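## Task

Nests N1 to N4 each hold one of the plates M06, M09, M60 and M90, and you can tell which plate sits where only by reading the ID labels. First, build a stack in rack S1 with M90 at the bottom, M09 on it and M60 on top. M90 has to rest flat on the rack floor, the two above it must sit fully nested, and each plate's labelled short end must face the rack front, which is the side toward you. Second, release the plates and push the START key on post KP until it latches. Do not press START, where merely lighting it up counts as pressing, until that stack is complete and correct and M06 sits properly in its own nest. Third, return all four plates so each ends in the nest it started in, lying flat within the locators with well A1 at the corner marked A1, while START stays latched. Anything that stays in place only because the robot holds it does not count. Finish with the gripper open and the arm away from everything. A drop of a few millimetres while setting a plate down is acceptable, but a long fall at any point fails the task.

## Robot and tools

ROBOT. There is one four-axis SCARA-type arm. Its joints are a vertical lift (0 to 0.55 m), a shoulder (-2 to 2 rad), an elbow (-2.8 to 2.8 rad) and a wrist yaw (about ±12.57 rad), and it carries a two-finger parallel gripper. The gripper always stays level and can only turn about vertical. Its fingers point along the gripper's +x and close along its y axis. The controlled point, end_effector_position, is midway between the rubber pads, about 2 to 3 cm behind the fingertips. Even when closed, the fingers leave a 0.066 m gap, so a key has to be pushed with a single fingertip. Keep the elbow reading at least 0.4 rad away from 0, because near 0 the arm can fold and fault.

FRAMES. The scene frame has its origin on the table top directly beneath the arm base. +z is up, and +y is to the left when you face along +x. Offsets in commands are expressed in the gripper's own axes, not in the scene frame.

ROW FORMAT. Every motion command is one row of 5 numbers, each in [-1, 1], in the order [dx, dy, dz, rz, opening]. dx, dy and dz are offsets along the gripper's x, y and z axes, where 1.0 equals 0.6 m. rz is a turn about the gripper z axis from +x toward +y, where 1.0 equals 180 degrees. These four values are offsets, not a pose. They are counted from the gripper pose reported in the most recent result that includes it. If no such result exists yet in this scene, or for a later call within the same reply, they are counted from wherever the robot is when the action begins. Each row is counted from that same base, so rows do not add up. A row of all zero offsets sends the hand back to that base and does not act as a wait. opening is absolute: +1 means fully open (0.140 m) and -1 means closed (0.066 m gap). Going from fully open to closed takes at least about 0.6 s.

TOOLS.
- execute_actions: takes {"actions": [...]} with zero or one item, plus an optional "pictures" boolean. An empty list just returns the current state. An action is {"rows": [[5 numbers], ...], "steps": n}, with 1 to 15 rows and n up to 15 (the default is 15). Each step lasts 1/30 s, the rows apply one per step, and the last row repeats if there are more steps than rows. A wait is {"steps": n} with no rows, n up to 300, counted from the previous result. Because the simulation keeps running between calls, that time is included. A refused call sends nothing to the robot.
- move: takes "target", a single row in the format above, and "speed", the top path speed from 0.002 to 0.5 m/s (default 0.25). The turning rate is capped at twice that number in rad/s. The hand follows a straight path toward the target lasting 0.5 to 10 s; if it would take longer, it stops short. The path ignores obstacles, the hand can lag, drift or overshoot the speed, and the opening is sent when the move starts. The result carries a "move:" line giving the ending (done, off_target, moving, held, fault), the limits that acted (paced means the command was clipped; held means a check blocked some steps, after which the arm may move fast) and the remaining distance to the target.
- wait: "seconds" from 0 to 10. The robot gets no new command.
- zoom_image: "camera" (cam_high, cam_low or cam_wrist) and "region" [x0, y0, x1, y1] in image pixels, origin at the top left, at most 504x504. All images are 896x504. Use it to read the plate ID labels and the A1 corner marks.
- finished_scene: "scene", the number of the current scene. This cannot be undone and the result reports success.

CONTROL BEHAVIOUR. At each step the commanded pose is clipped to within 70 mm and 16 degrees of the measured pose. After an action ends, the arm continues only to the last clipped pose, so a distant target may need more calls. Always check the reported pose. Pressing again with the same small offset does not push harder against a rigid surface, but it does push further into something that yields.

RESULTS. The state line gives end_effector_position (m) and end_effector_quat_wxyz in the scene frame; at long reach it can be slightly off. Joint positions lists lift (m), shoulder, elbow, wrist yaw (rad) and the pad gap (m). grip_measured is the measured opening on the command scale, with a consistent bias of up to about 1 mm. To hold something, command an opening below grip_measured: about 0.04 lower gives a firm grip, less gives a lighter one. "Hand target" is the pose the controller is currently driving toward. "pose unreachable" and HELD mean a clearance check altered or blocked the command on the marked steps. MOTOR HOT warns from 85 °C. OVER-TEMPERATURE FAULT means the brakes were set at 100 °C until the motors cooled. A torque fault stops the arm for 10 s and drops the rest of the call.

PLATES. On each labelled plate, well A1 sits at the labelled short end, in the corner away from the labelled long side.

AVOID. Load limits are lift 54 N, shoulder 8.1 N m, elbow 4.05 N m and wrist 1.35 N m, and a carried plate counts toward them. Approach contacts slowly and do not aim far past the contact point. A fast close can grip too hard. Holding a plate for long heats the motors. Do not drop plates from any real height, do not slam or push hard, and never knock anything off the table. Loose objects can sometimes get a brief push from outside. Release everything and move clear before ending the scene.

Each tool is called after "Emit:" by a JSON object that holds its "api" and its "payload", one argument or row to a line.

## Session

Emit:
{"api": "execute_actions", "payload": {
  "actions": []
}}

Scene clock: 0.00 s of 15600.00 s.
end_effector_position=(+0.5231, -0.3681, +0.2645) grip_measured=+0.99 end_effector_quat_wxyz=(+0.987, +0.000, +0.000, +0.158)
Joint positions: [ 0.259 -0.661  2.208 -1.228  0.14 ]
Hand target: +0.523, -0.368, +0.264; +0.987, +0.000, +0.000, +0.158
camera_calibration (this result's frames):
cam_wrist: T_world_to_cam=[[0.311728, -0.950149, 0.00651372, -0.50643], [-0.571251, -0.192887, -0.797789, 0.426164], [0.759275, 0.244972, -0.602902, -0.0524341], [0, 0, 0, 1]] pos_world=[0.441126, -0.386137, 0.311675]

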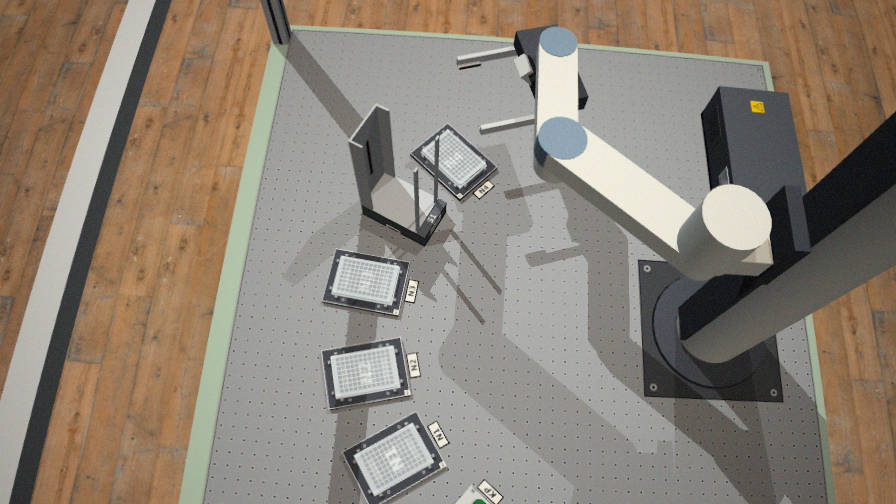

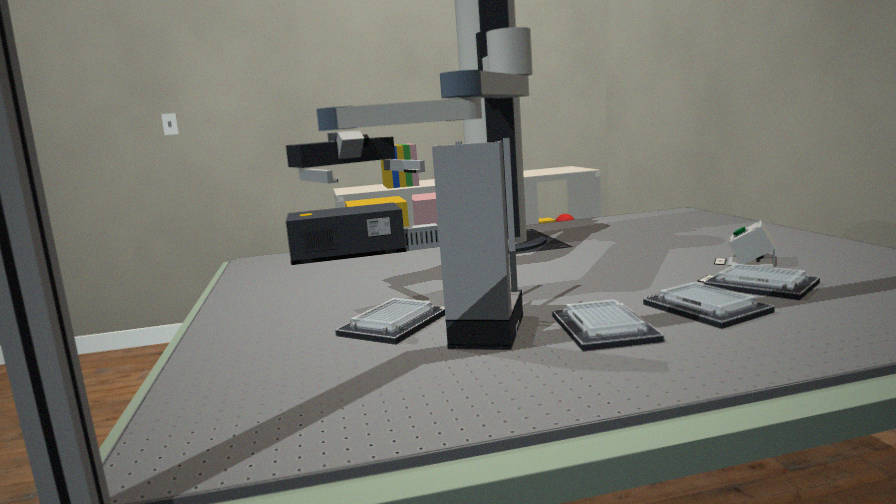

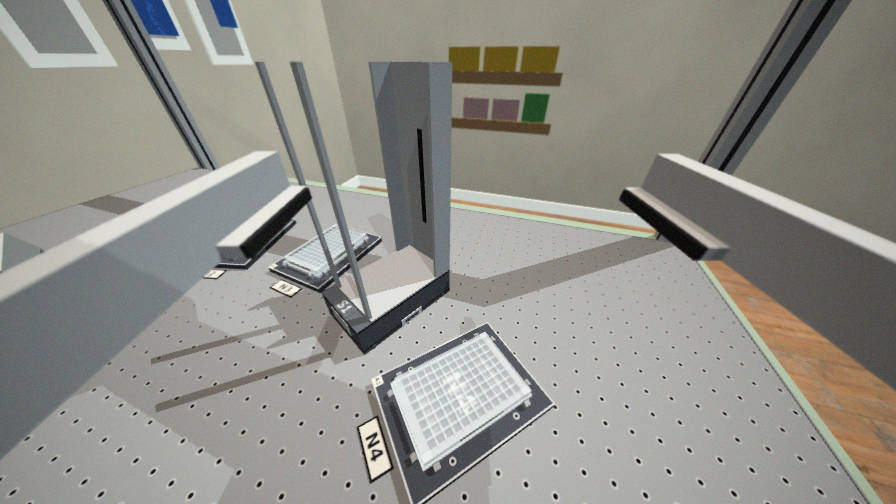

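Emit:
{"api": "move", "payload": {
  "target": [0,0,0.13,0,0.1]
}}

Emit:
{"api": "move", "payload": {
  "target": [0.256,0.618,0,-0.1,0.1],
  "speed": 0.4
}}

Emit:
{"api": "move", "payload": {
  "target": [0,0,-0.4,0,0.1],
  "speed": 0.4
}}

Emit:
{"api": "zoom_image", "payload": {
  "camera": "cam_low",
  "region": [330,250,830,360]
}}

Scene clock: 6.63 s of 15600.00 s.
end_effector_position=(+0.5231, -0.3681, +0.3425) grip_measured=+0.10 end_effector_quat_wxyz=(+0.987, +0.000, +0.000, +0.158)
Joint positions: [ 0.338 -0.661  2.208 -1.228  0.107]
Hand target: +0.523, -0.368, +0.342; +0.987, +0.000, +0.000, +0.158
Off the commanded pose: 0.000 m, 0 deg.
After step 90, 2.87 s passed at rest.
move: done
camera_calibration (this result's frames):
cam_wrist: T_world_to_cam=[[0.311753, -0.950141, 0.00651372, -0.506947], [-0.571246, -0.192902, -0.797789, 0.488439], [0.759268, 0.244992, -0.602902, -0.0053682], [0, 0, 0, 1]] pos_world=[0.441137, -0.386135, 0.389737]

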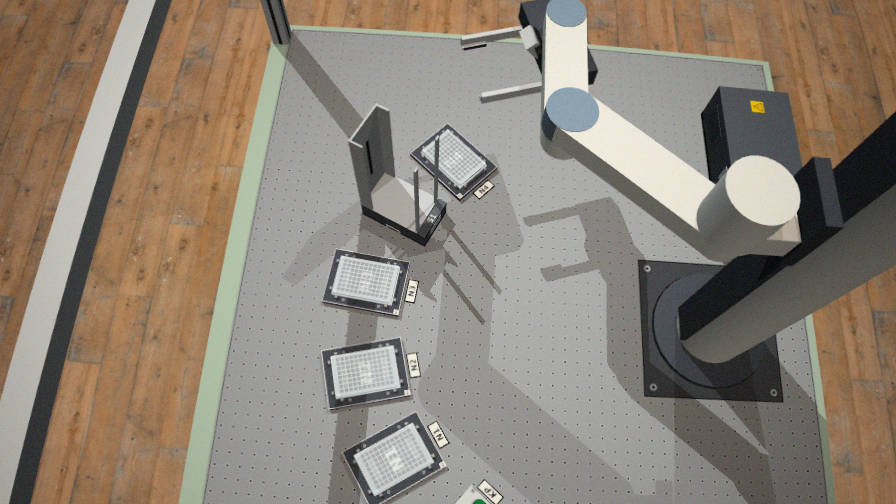

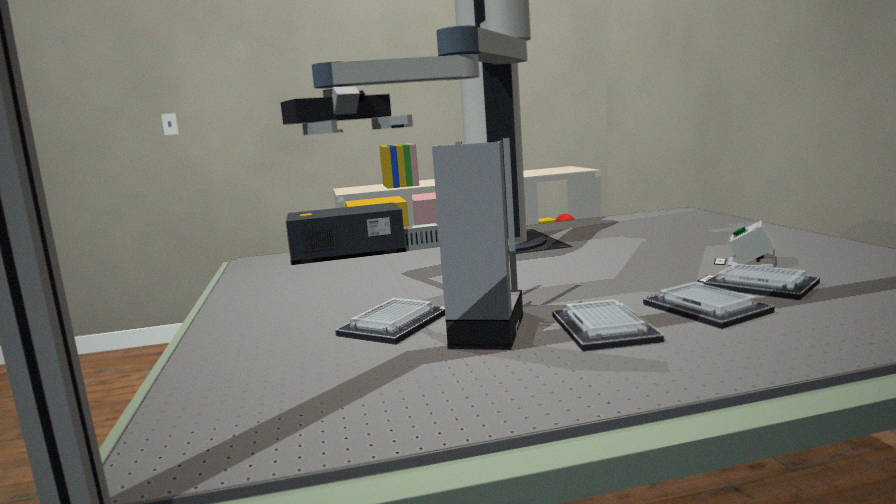

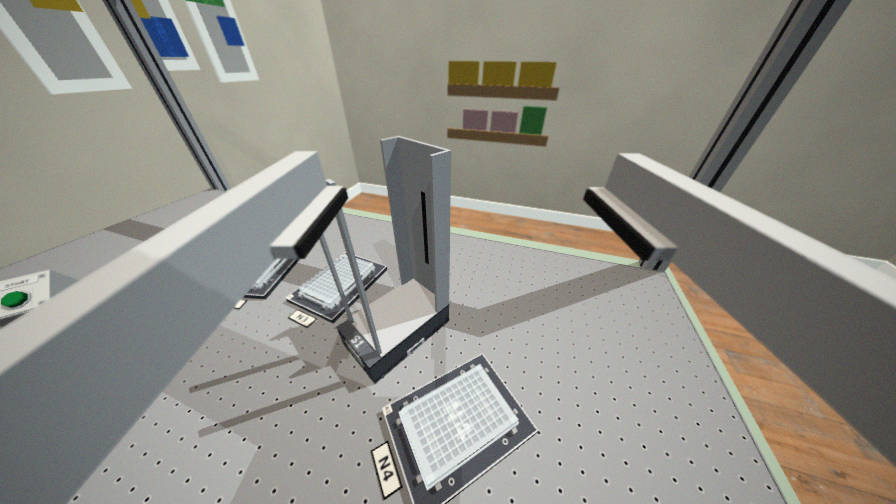

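Scene clock: 8.37 s of 15600.00 s.
end_effector_position=(+0.5530, +0.0323, +0.3425) grip_measured=+0.10 end_effector_quat_wxyz=(+1.000, +0.000, +0.000, +0.002)
Joint positions: [ 0.338  1.08   0.948 -2.024  0.107]
Hand target: +0.553, +0.032, +0.343; +1.000, +0.000, +0.000, +0.002
Off the commanded pose: 0.000 m, 0 deg.
move: done; limits=paced
camera_calibration (this result's frames):
cam_wrist: T_world_to_cam=[[0.00344667, -0.999973, 0.00651372, 0.0363], [-0.602893, -0.00727474, -0.797789, 0.59421], [0.797814, -0.00117736, -0.602902, -0.139482], [0, 0, 0, 1]] pos_world=[0.469401, 0.0404575, 0.389724]

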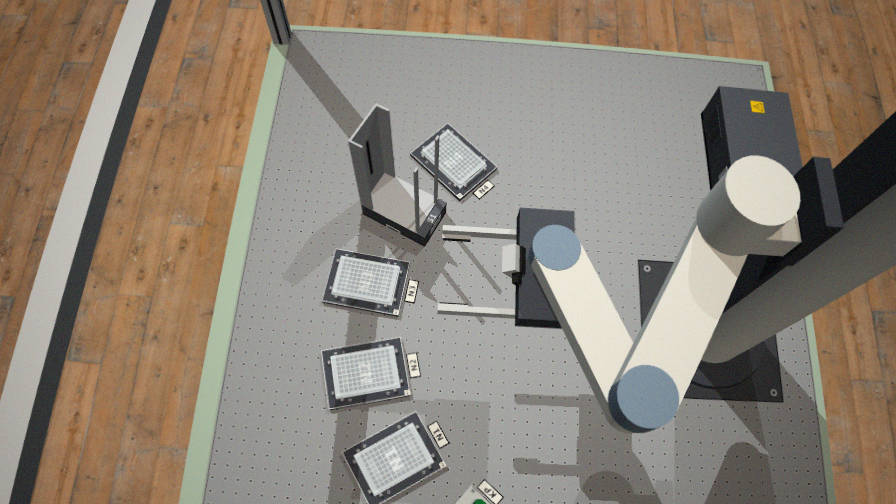

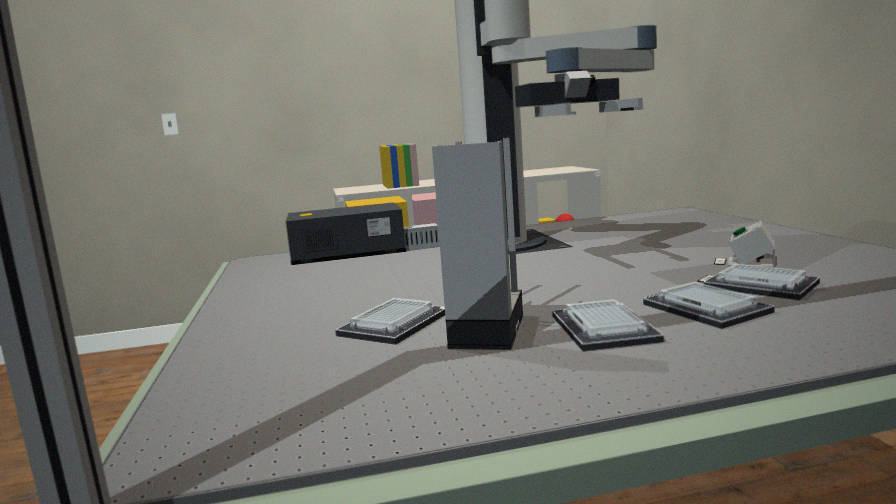

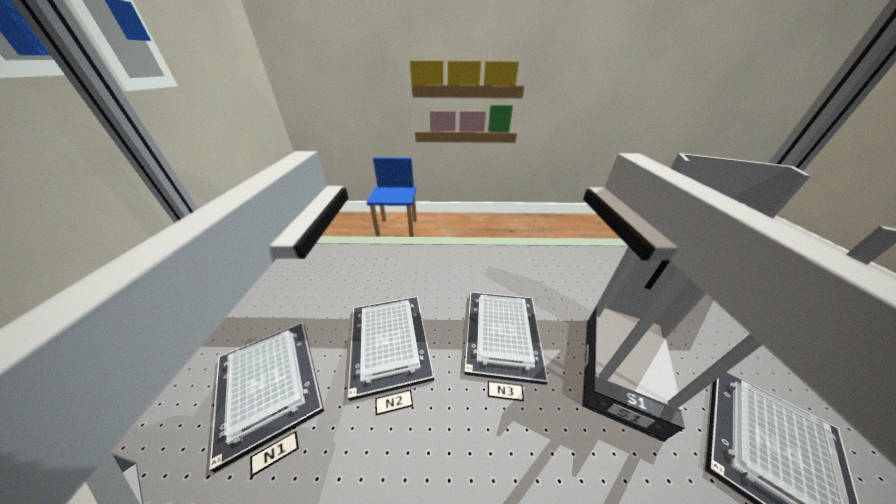

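Scene clock: 9.50 s of 15600.00 s.
end_effector_position=(+0.5530, +0.0323, +0.1025) grip_measured=+0.10 end_effector_quat_wxyz=(+1.000, +0.000, +0.000, +0.002)
Joint positions: [ 0.097  1.08   0.948 -2.024  0.107]
Hand target: +0.553, +0.032, +0.103; +1.000, +0.000, +0.000, +0.002
Off the commanded pose: 0.000 m, 0 deg.
move: done
camera_calibration (this result's frames):
cam_wrist: T_world_to_cam=[[0.00340088, -0.999973, 0.00651372, 0.037879], [-0.602894, -0.00724714, -0.797789, 0.402687], [0.797814, -0.00121389, -0.602902, -0.28421], [0, 0, 0, 1]] pos_world=[0.469396, 0.0404513, 0.149662]

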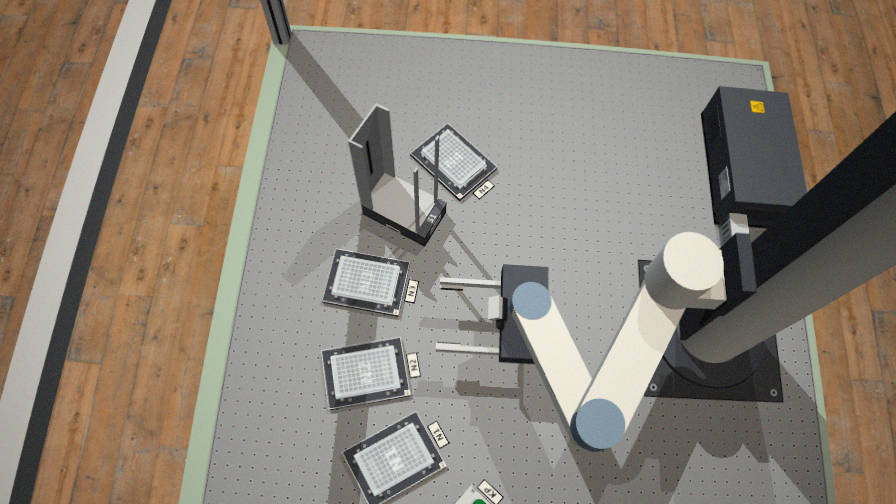

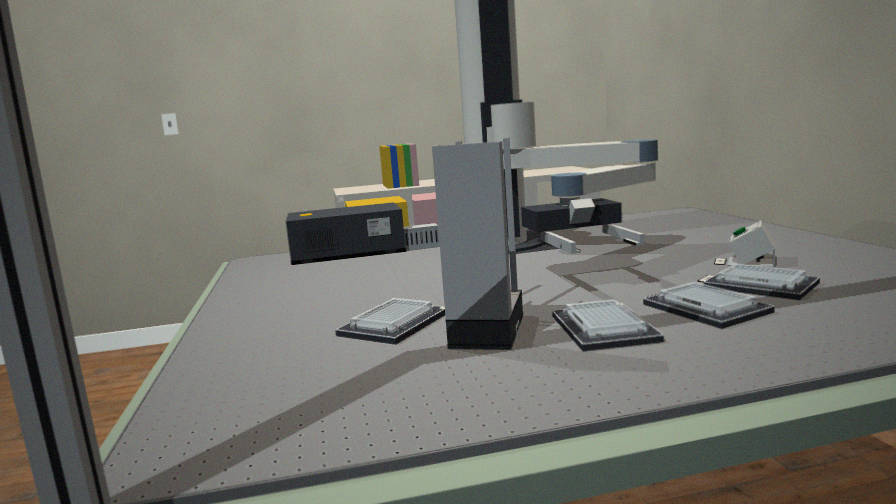

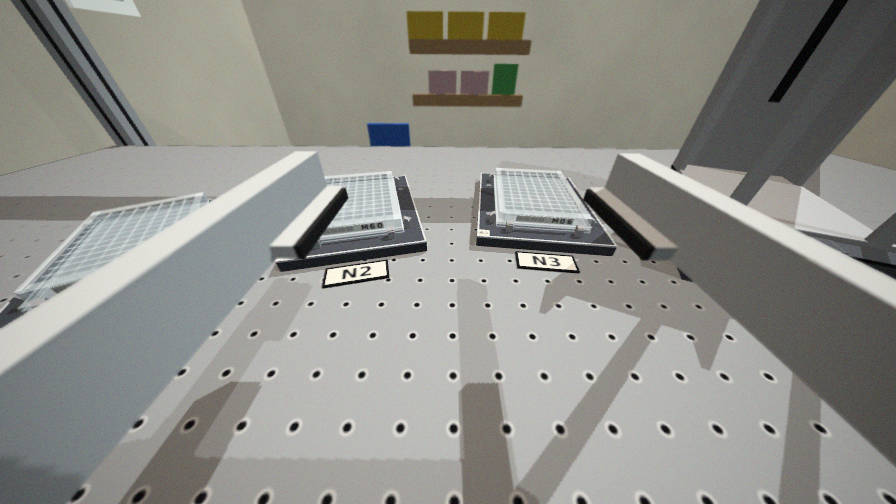

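Region (330, 250, 830, 360) of cam_low's 896x504 image, scaled by 1.008, with more detail than that image has; it fills the top 111 rows of this view, and the rest is white.

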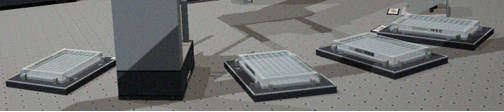

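Emit:
{"api": "zoom_image", "payload": {
  "camera": "cam_wrist",
  "region": [320,190,620,260]
}}

Emit:
{"api": "move", "payload": {
  "target": [0.128,0.435,-0.065,0.175,0.1]
}}

Region (320, 190, 620, 260) of cam_wrist's 896x504 image, scaled by 1.680, with more detail than that image has; it fills the top 118 rows of this view, and the rest is white.

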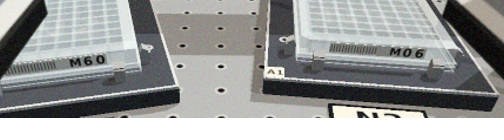

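Scene clock: 14.37 s of 15600.00 s.
end_effector_position=(+0.6285, +0.2938, +0.0635) grip_measured=+0.10 end_effector_quat_wxyz=(+0.962, +0.000, +0.000, +0.274)
Joint positions: [ 0.058  1.212  1.753 -2.411  0.107]
Hand target: +0.629, +0.294, +0.063; +0.962, +0.000, +0.000, +0.274
Off the commanded pose: 0.000 m, 0 deg.
After step 90, 0.37 s passed at rest.
move: done
camera_calibration (this result's frames):
cam_wrist: T_world_to_cam=[[0.525764, -0.850605, 0.00651372, -0.0728123], [-0.510121, -0.321418, -0.797789, 0.452999], [0.680697, 0.416126, -0.602902, -0.416678], [0, 0, 0, 1]] pos_world=[0.552998, 0.257058, 0.110656]

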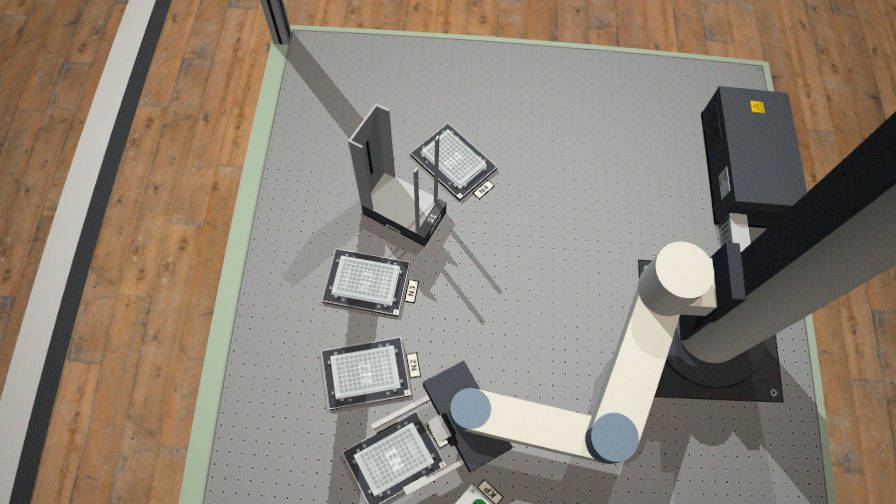

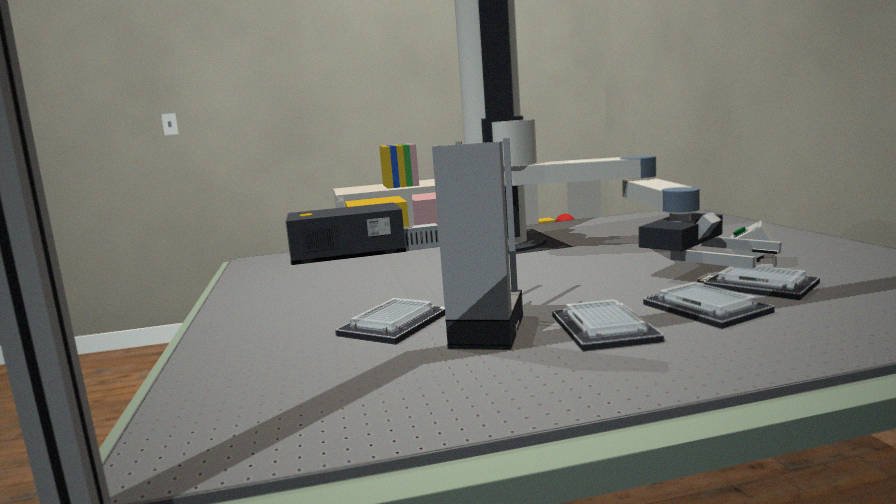

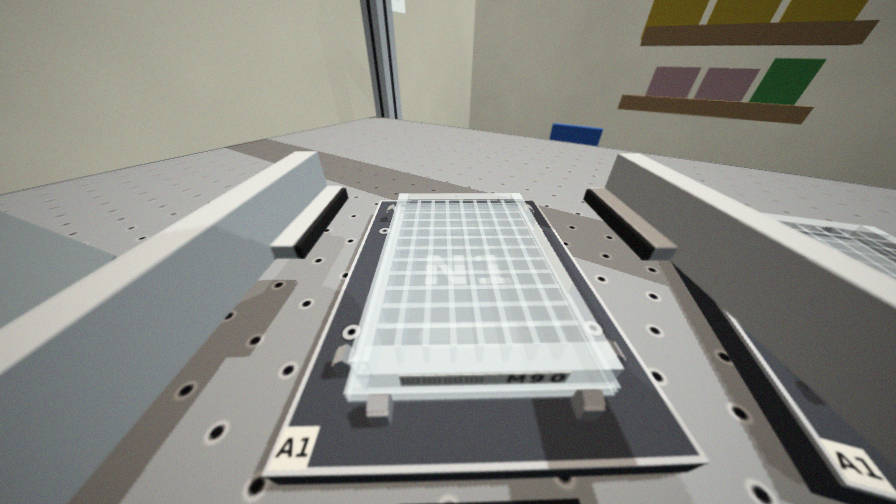

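Emit:
{"api": "move", "payload": {
  "target": [0,0,-0.054,-0.004,0.1],
  "speed": 0.05
}}

Scene clock: 17.73 s of 15600.00 s.
end_effector_position=(+0.6285, +0.2938, +0.0310) grip_measured=+0.10 end_effector_quat_wxyz=(+0.963, +0.000, +0.000, +0.268)
Joint positions: [ 0.026  1.217  1.753 -2.428  0.107]
Hand target: +0.628, +0.294, +0.031; +0.963, +0.000, +0.000, +0.268
Off the commanded pose: 0.000 m, 0 deg.
move: done
camera_calibration (this result's frames):
cam_wrist: T_world_to_cam=[[0.514995, -0.857169, 0.00651372, -0.0639899], [-0.514134, -0.314959, -0.797789, 0.427717], [0.685891, 0.407508, -0.602902, -0.436971], [0, 0, 0, 1]] pos_world=[0.552573, 0.257932, 0.0781943]

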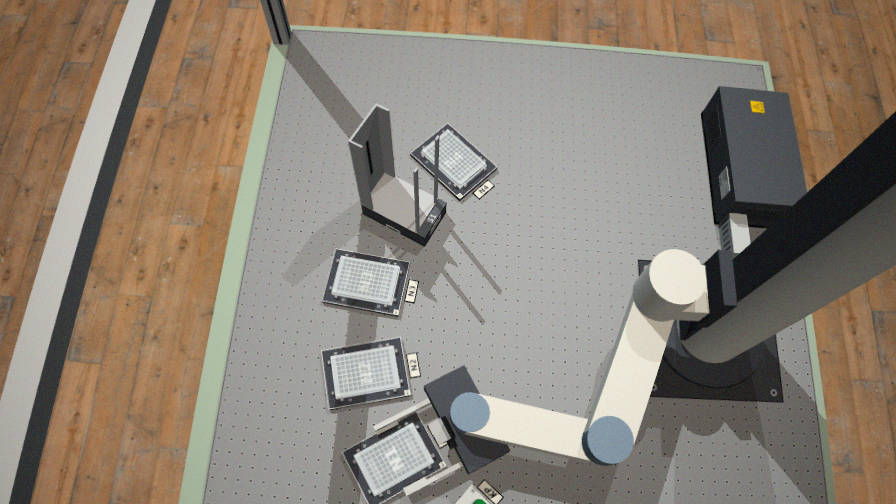

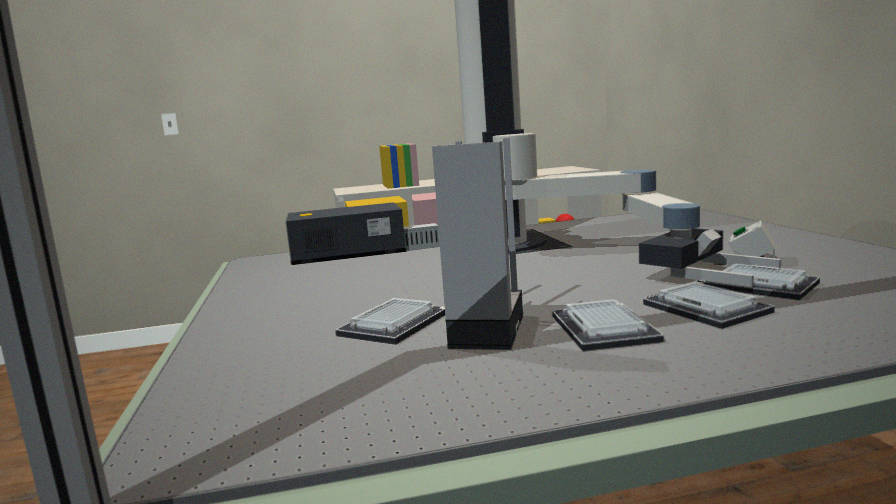

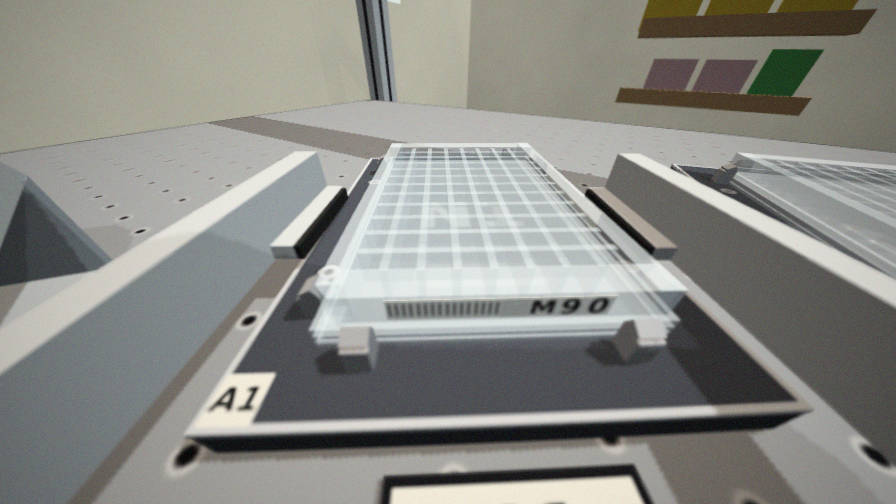

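Emit:
{"api": "move", "payload": {
  "target": [0.003,-0.001,0,0.009,0.1],
  "speed": 0.03
}}

Emit:
{"api": "move", "payload": {
  "target": [0,0,0,0,-0.6]
}}

Scene clock: 21.07 s of 15600.00 s.
end_effector_position=(+0.6304, +0.2941, +0.0310) grip_measured=+0.10 end_effector_quat_wxyz=(+0.960, +0.000, +0.000, +0.281)
Joint positions: [ 0.026  1.201  1.763 -2.394  0.107]
Hand target: +0.630, +0.294, +0.031; +0.960, +0.000, +0.000, +0.281
Off the commanded pose: 0.000 m, 0 deg.
move: done
camera_calibration (this result's frames):
cam_wrist: T_world_to_cam=[[0.538801, -0.842408, 0.00651372, -0.0839735], [-0.505111, -0.329236, -0.797789, 0.427301], [0.674208, 0.426559, -0.602902, -0.436634], [0, 0, 0, 1]] pos_world=[0.555462, 0.256193, 0.0781954]

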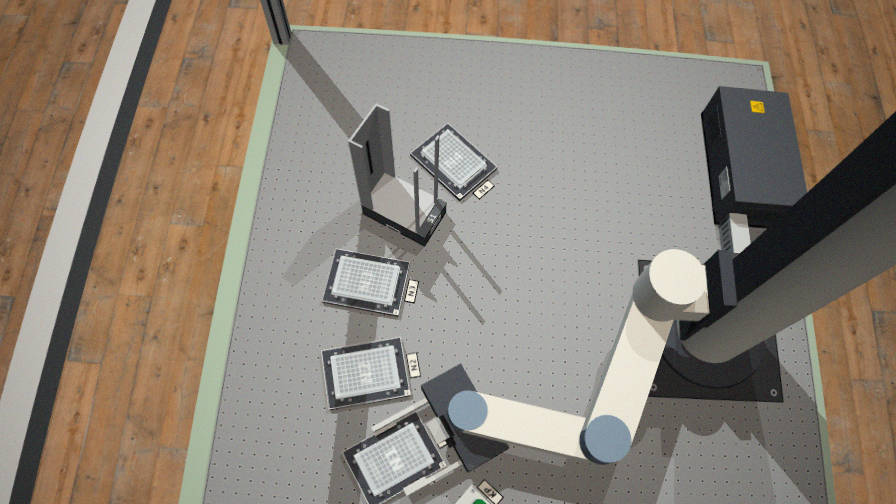

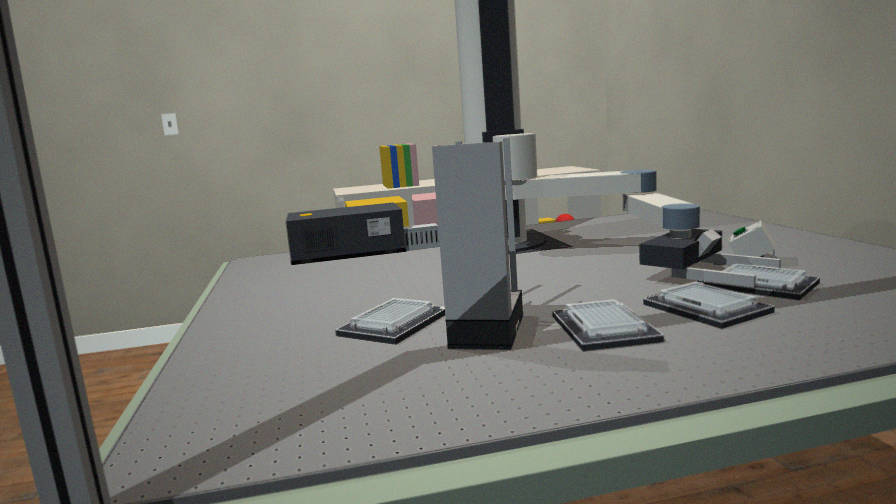

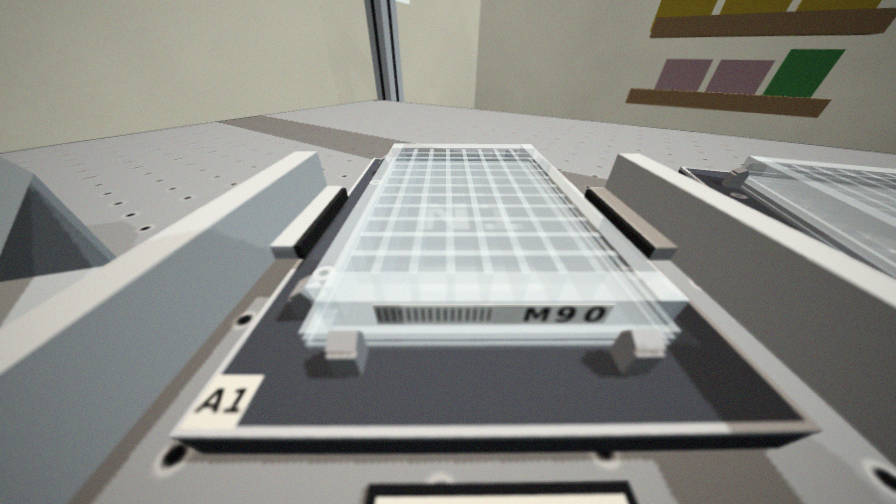

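Scene clock: 21.57 s of 15600.00 s.
end_effector_position=(+0.6307, +0.2934, +0.0310) grip_measured=-0.49 end_effector_quat_wxyz=(+0.960, +0.000, +0.000, +0.280)
Joint positions: [ 0.026  1.2    1.762 -2.395  0.085]
Hand target: +0.630, +0.294, +0.031; +0.960, +0.000, +0.000, +0.281
Off the commanded pose: 0.001 m, 0 deg.
move: done
camera_calibration (this result's frames):
cam_wrist: T_world_to_cam=[[0.536378, -0.843953, 0.00651372, -0.0827822], [-0.506055, -0.327783, -0.797789, 0.427393], [0.675431, 0.42462, -0.602902, -0.436743], [0, 0, 0, 1]] pos_world=[0.555677, 0.255678, 0.0781954]

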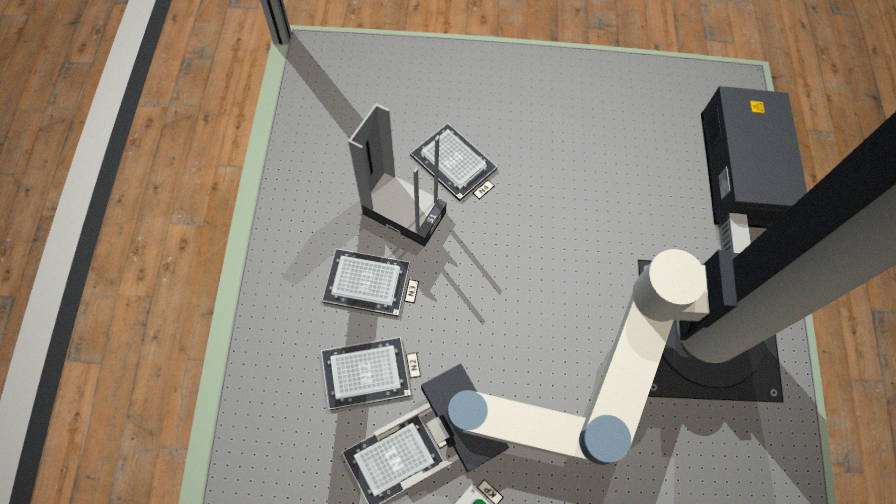

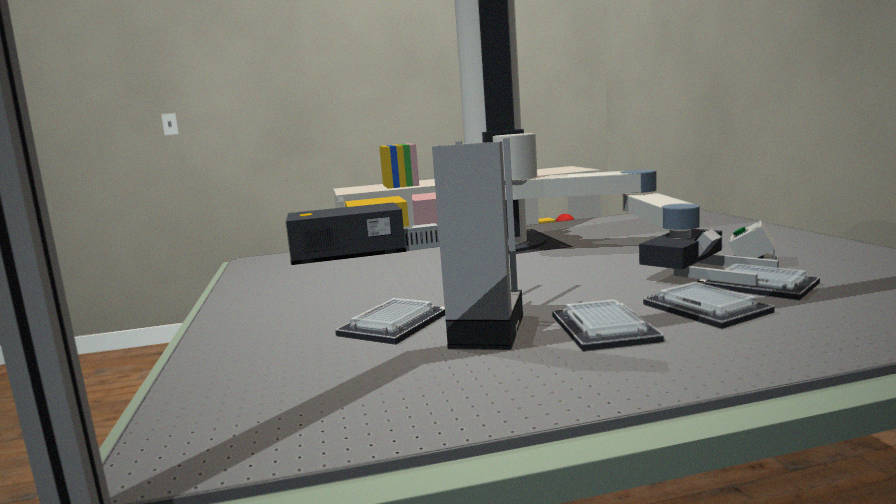

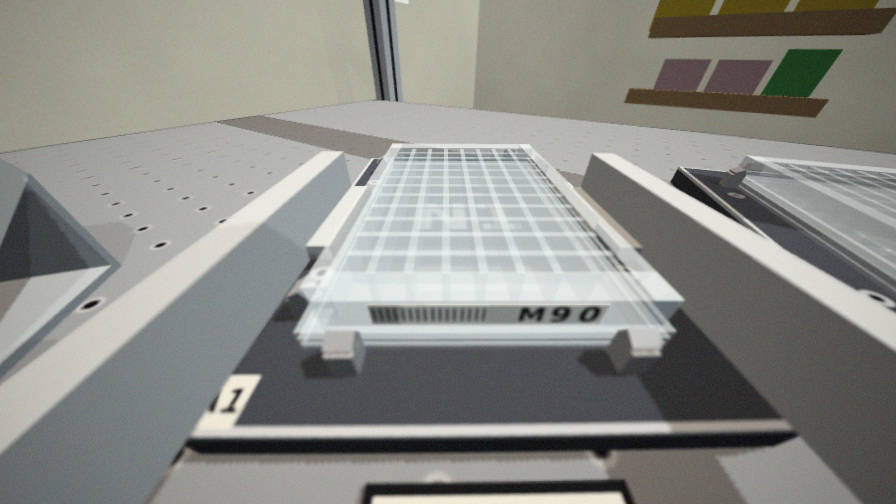

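Emit:
{"api": "move", "payload": {
  "target": [0,0.0,0.51,0,-0.6],
  "speed": 0.2
}}

Emit:
{"api": "move", "payload": {
  "target": [-0.41,-0.758,0,-0.319,-0.6],
  "speed": 0.3
}}

Scene clock: 33.20 s of 15600.00 s.
end_effector_position=(+0.6307, +0.2934, +0.3370) grip_measured=-0.49 end_effector_quat_wxyz=(+0.960, +0.000, +0.000, +0.280)
Joint positions: [ 0.332  1.2    1.762 -2.395  0.085]
Hand target: +0.631, +0.293, +0.337; +0.960, +0.000, +0.000, +0.280
Off the commanded pose: 0.000 m, 0 deg.
After step 90, 6.70 s passed at rest.
move: done
camera_calibration (this result's frames):
cam_wrist: T_world_to_cam=[[0.536251, -0.844034, 0.00651372, -0.0847068], [-0.506104, -0.327707, -0.797789, 0.671568], [0.675495, 0.424518, -0.602902, -0.252241], [0, 0, 0, 1]] pos_world=[0.555695, 0.255663, 0.384245]

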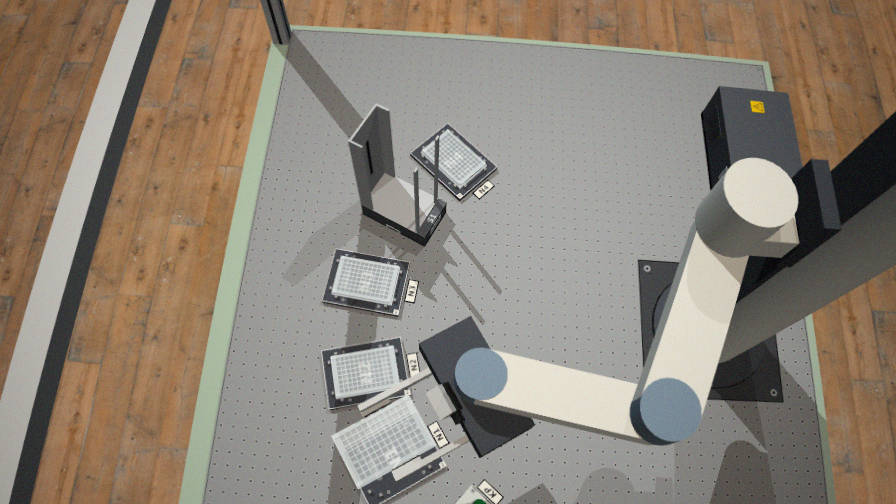

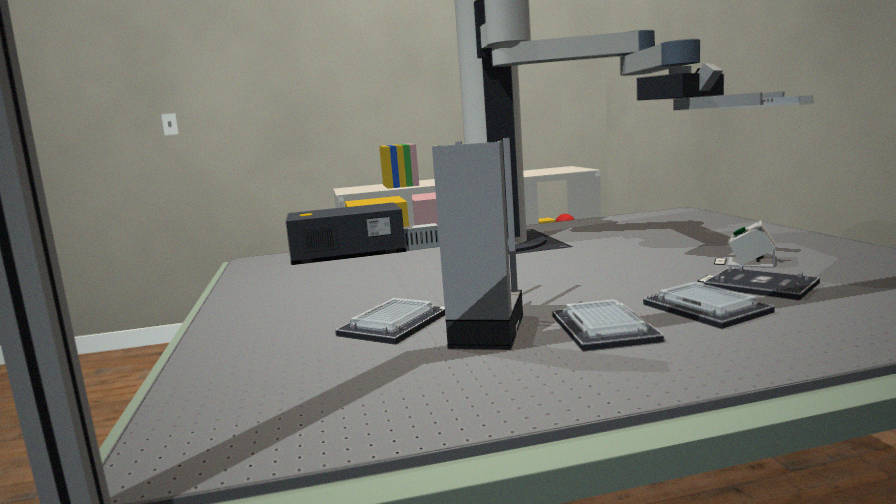

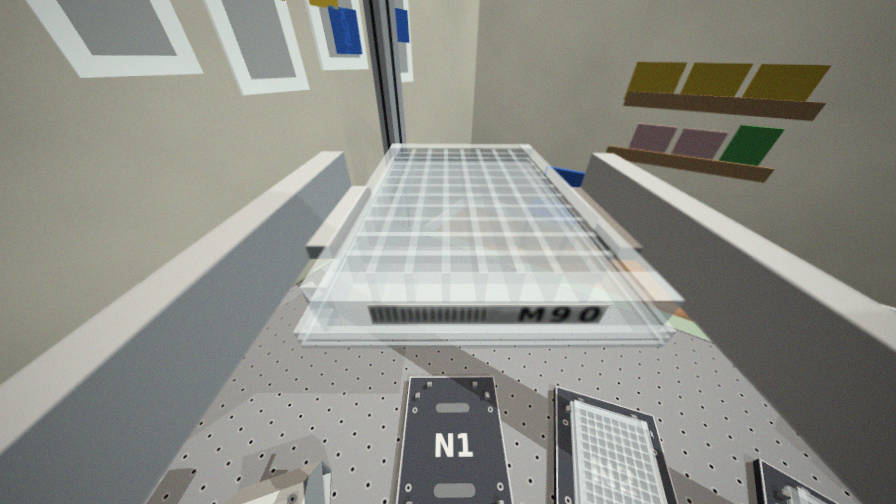

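Scene clock: 35.40 s of 15600.00 s.
end_effector_position=(+0.6676, -0.2225, +0.3370) grip_measured=-0.49 end_effector_quat_wxyz=(+0.976, +0.000, +0.000, -0.216)
Joint positions: [ 0.332  0.21   1.753 -2.398  0.085]
Hand target: +0.668, -0.222, +0.337; +0.976, +0.000, +0.000, -0.216
Off the commanded pose: 0.000 m, 0 deg.
move: done
camera_calibration (this result's frames):
cam_wrist: T_world_to_cam=[[-0.422491, -0.906344, 0.00651372, 0.0863017], [-0.548655, 0.250021, -0.797789, 0.678114], [0.721442, -0.340632, -0.602902, -0.259063], [0, 0, 0, 1]] pos_world=[0.595412, -0.179569, 0.384239]

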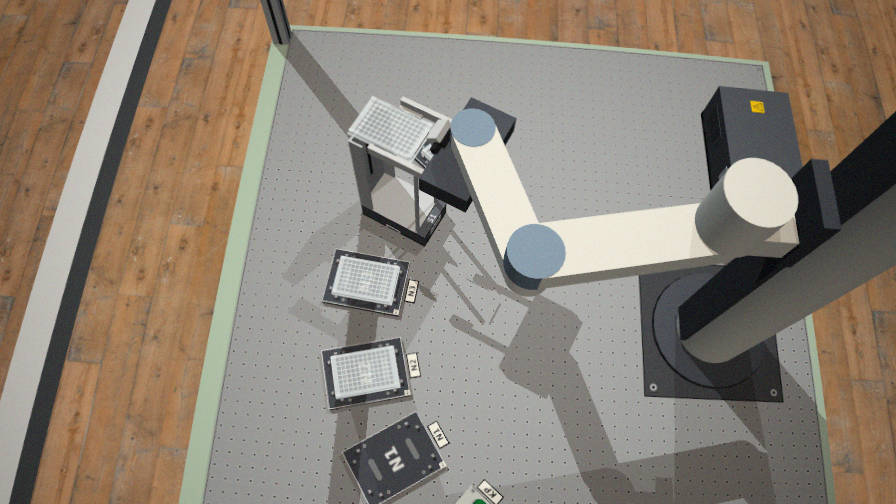

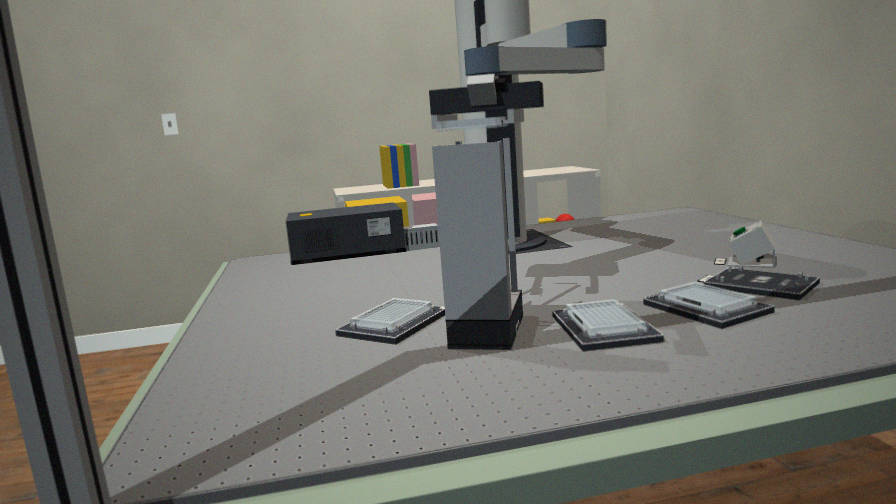

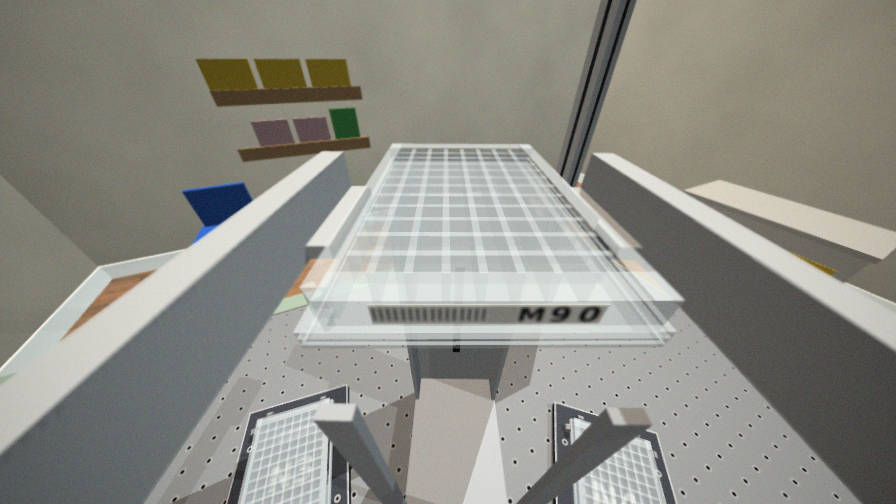

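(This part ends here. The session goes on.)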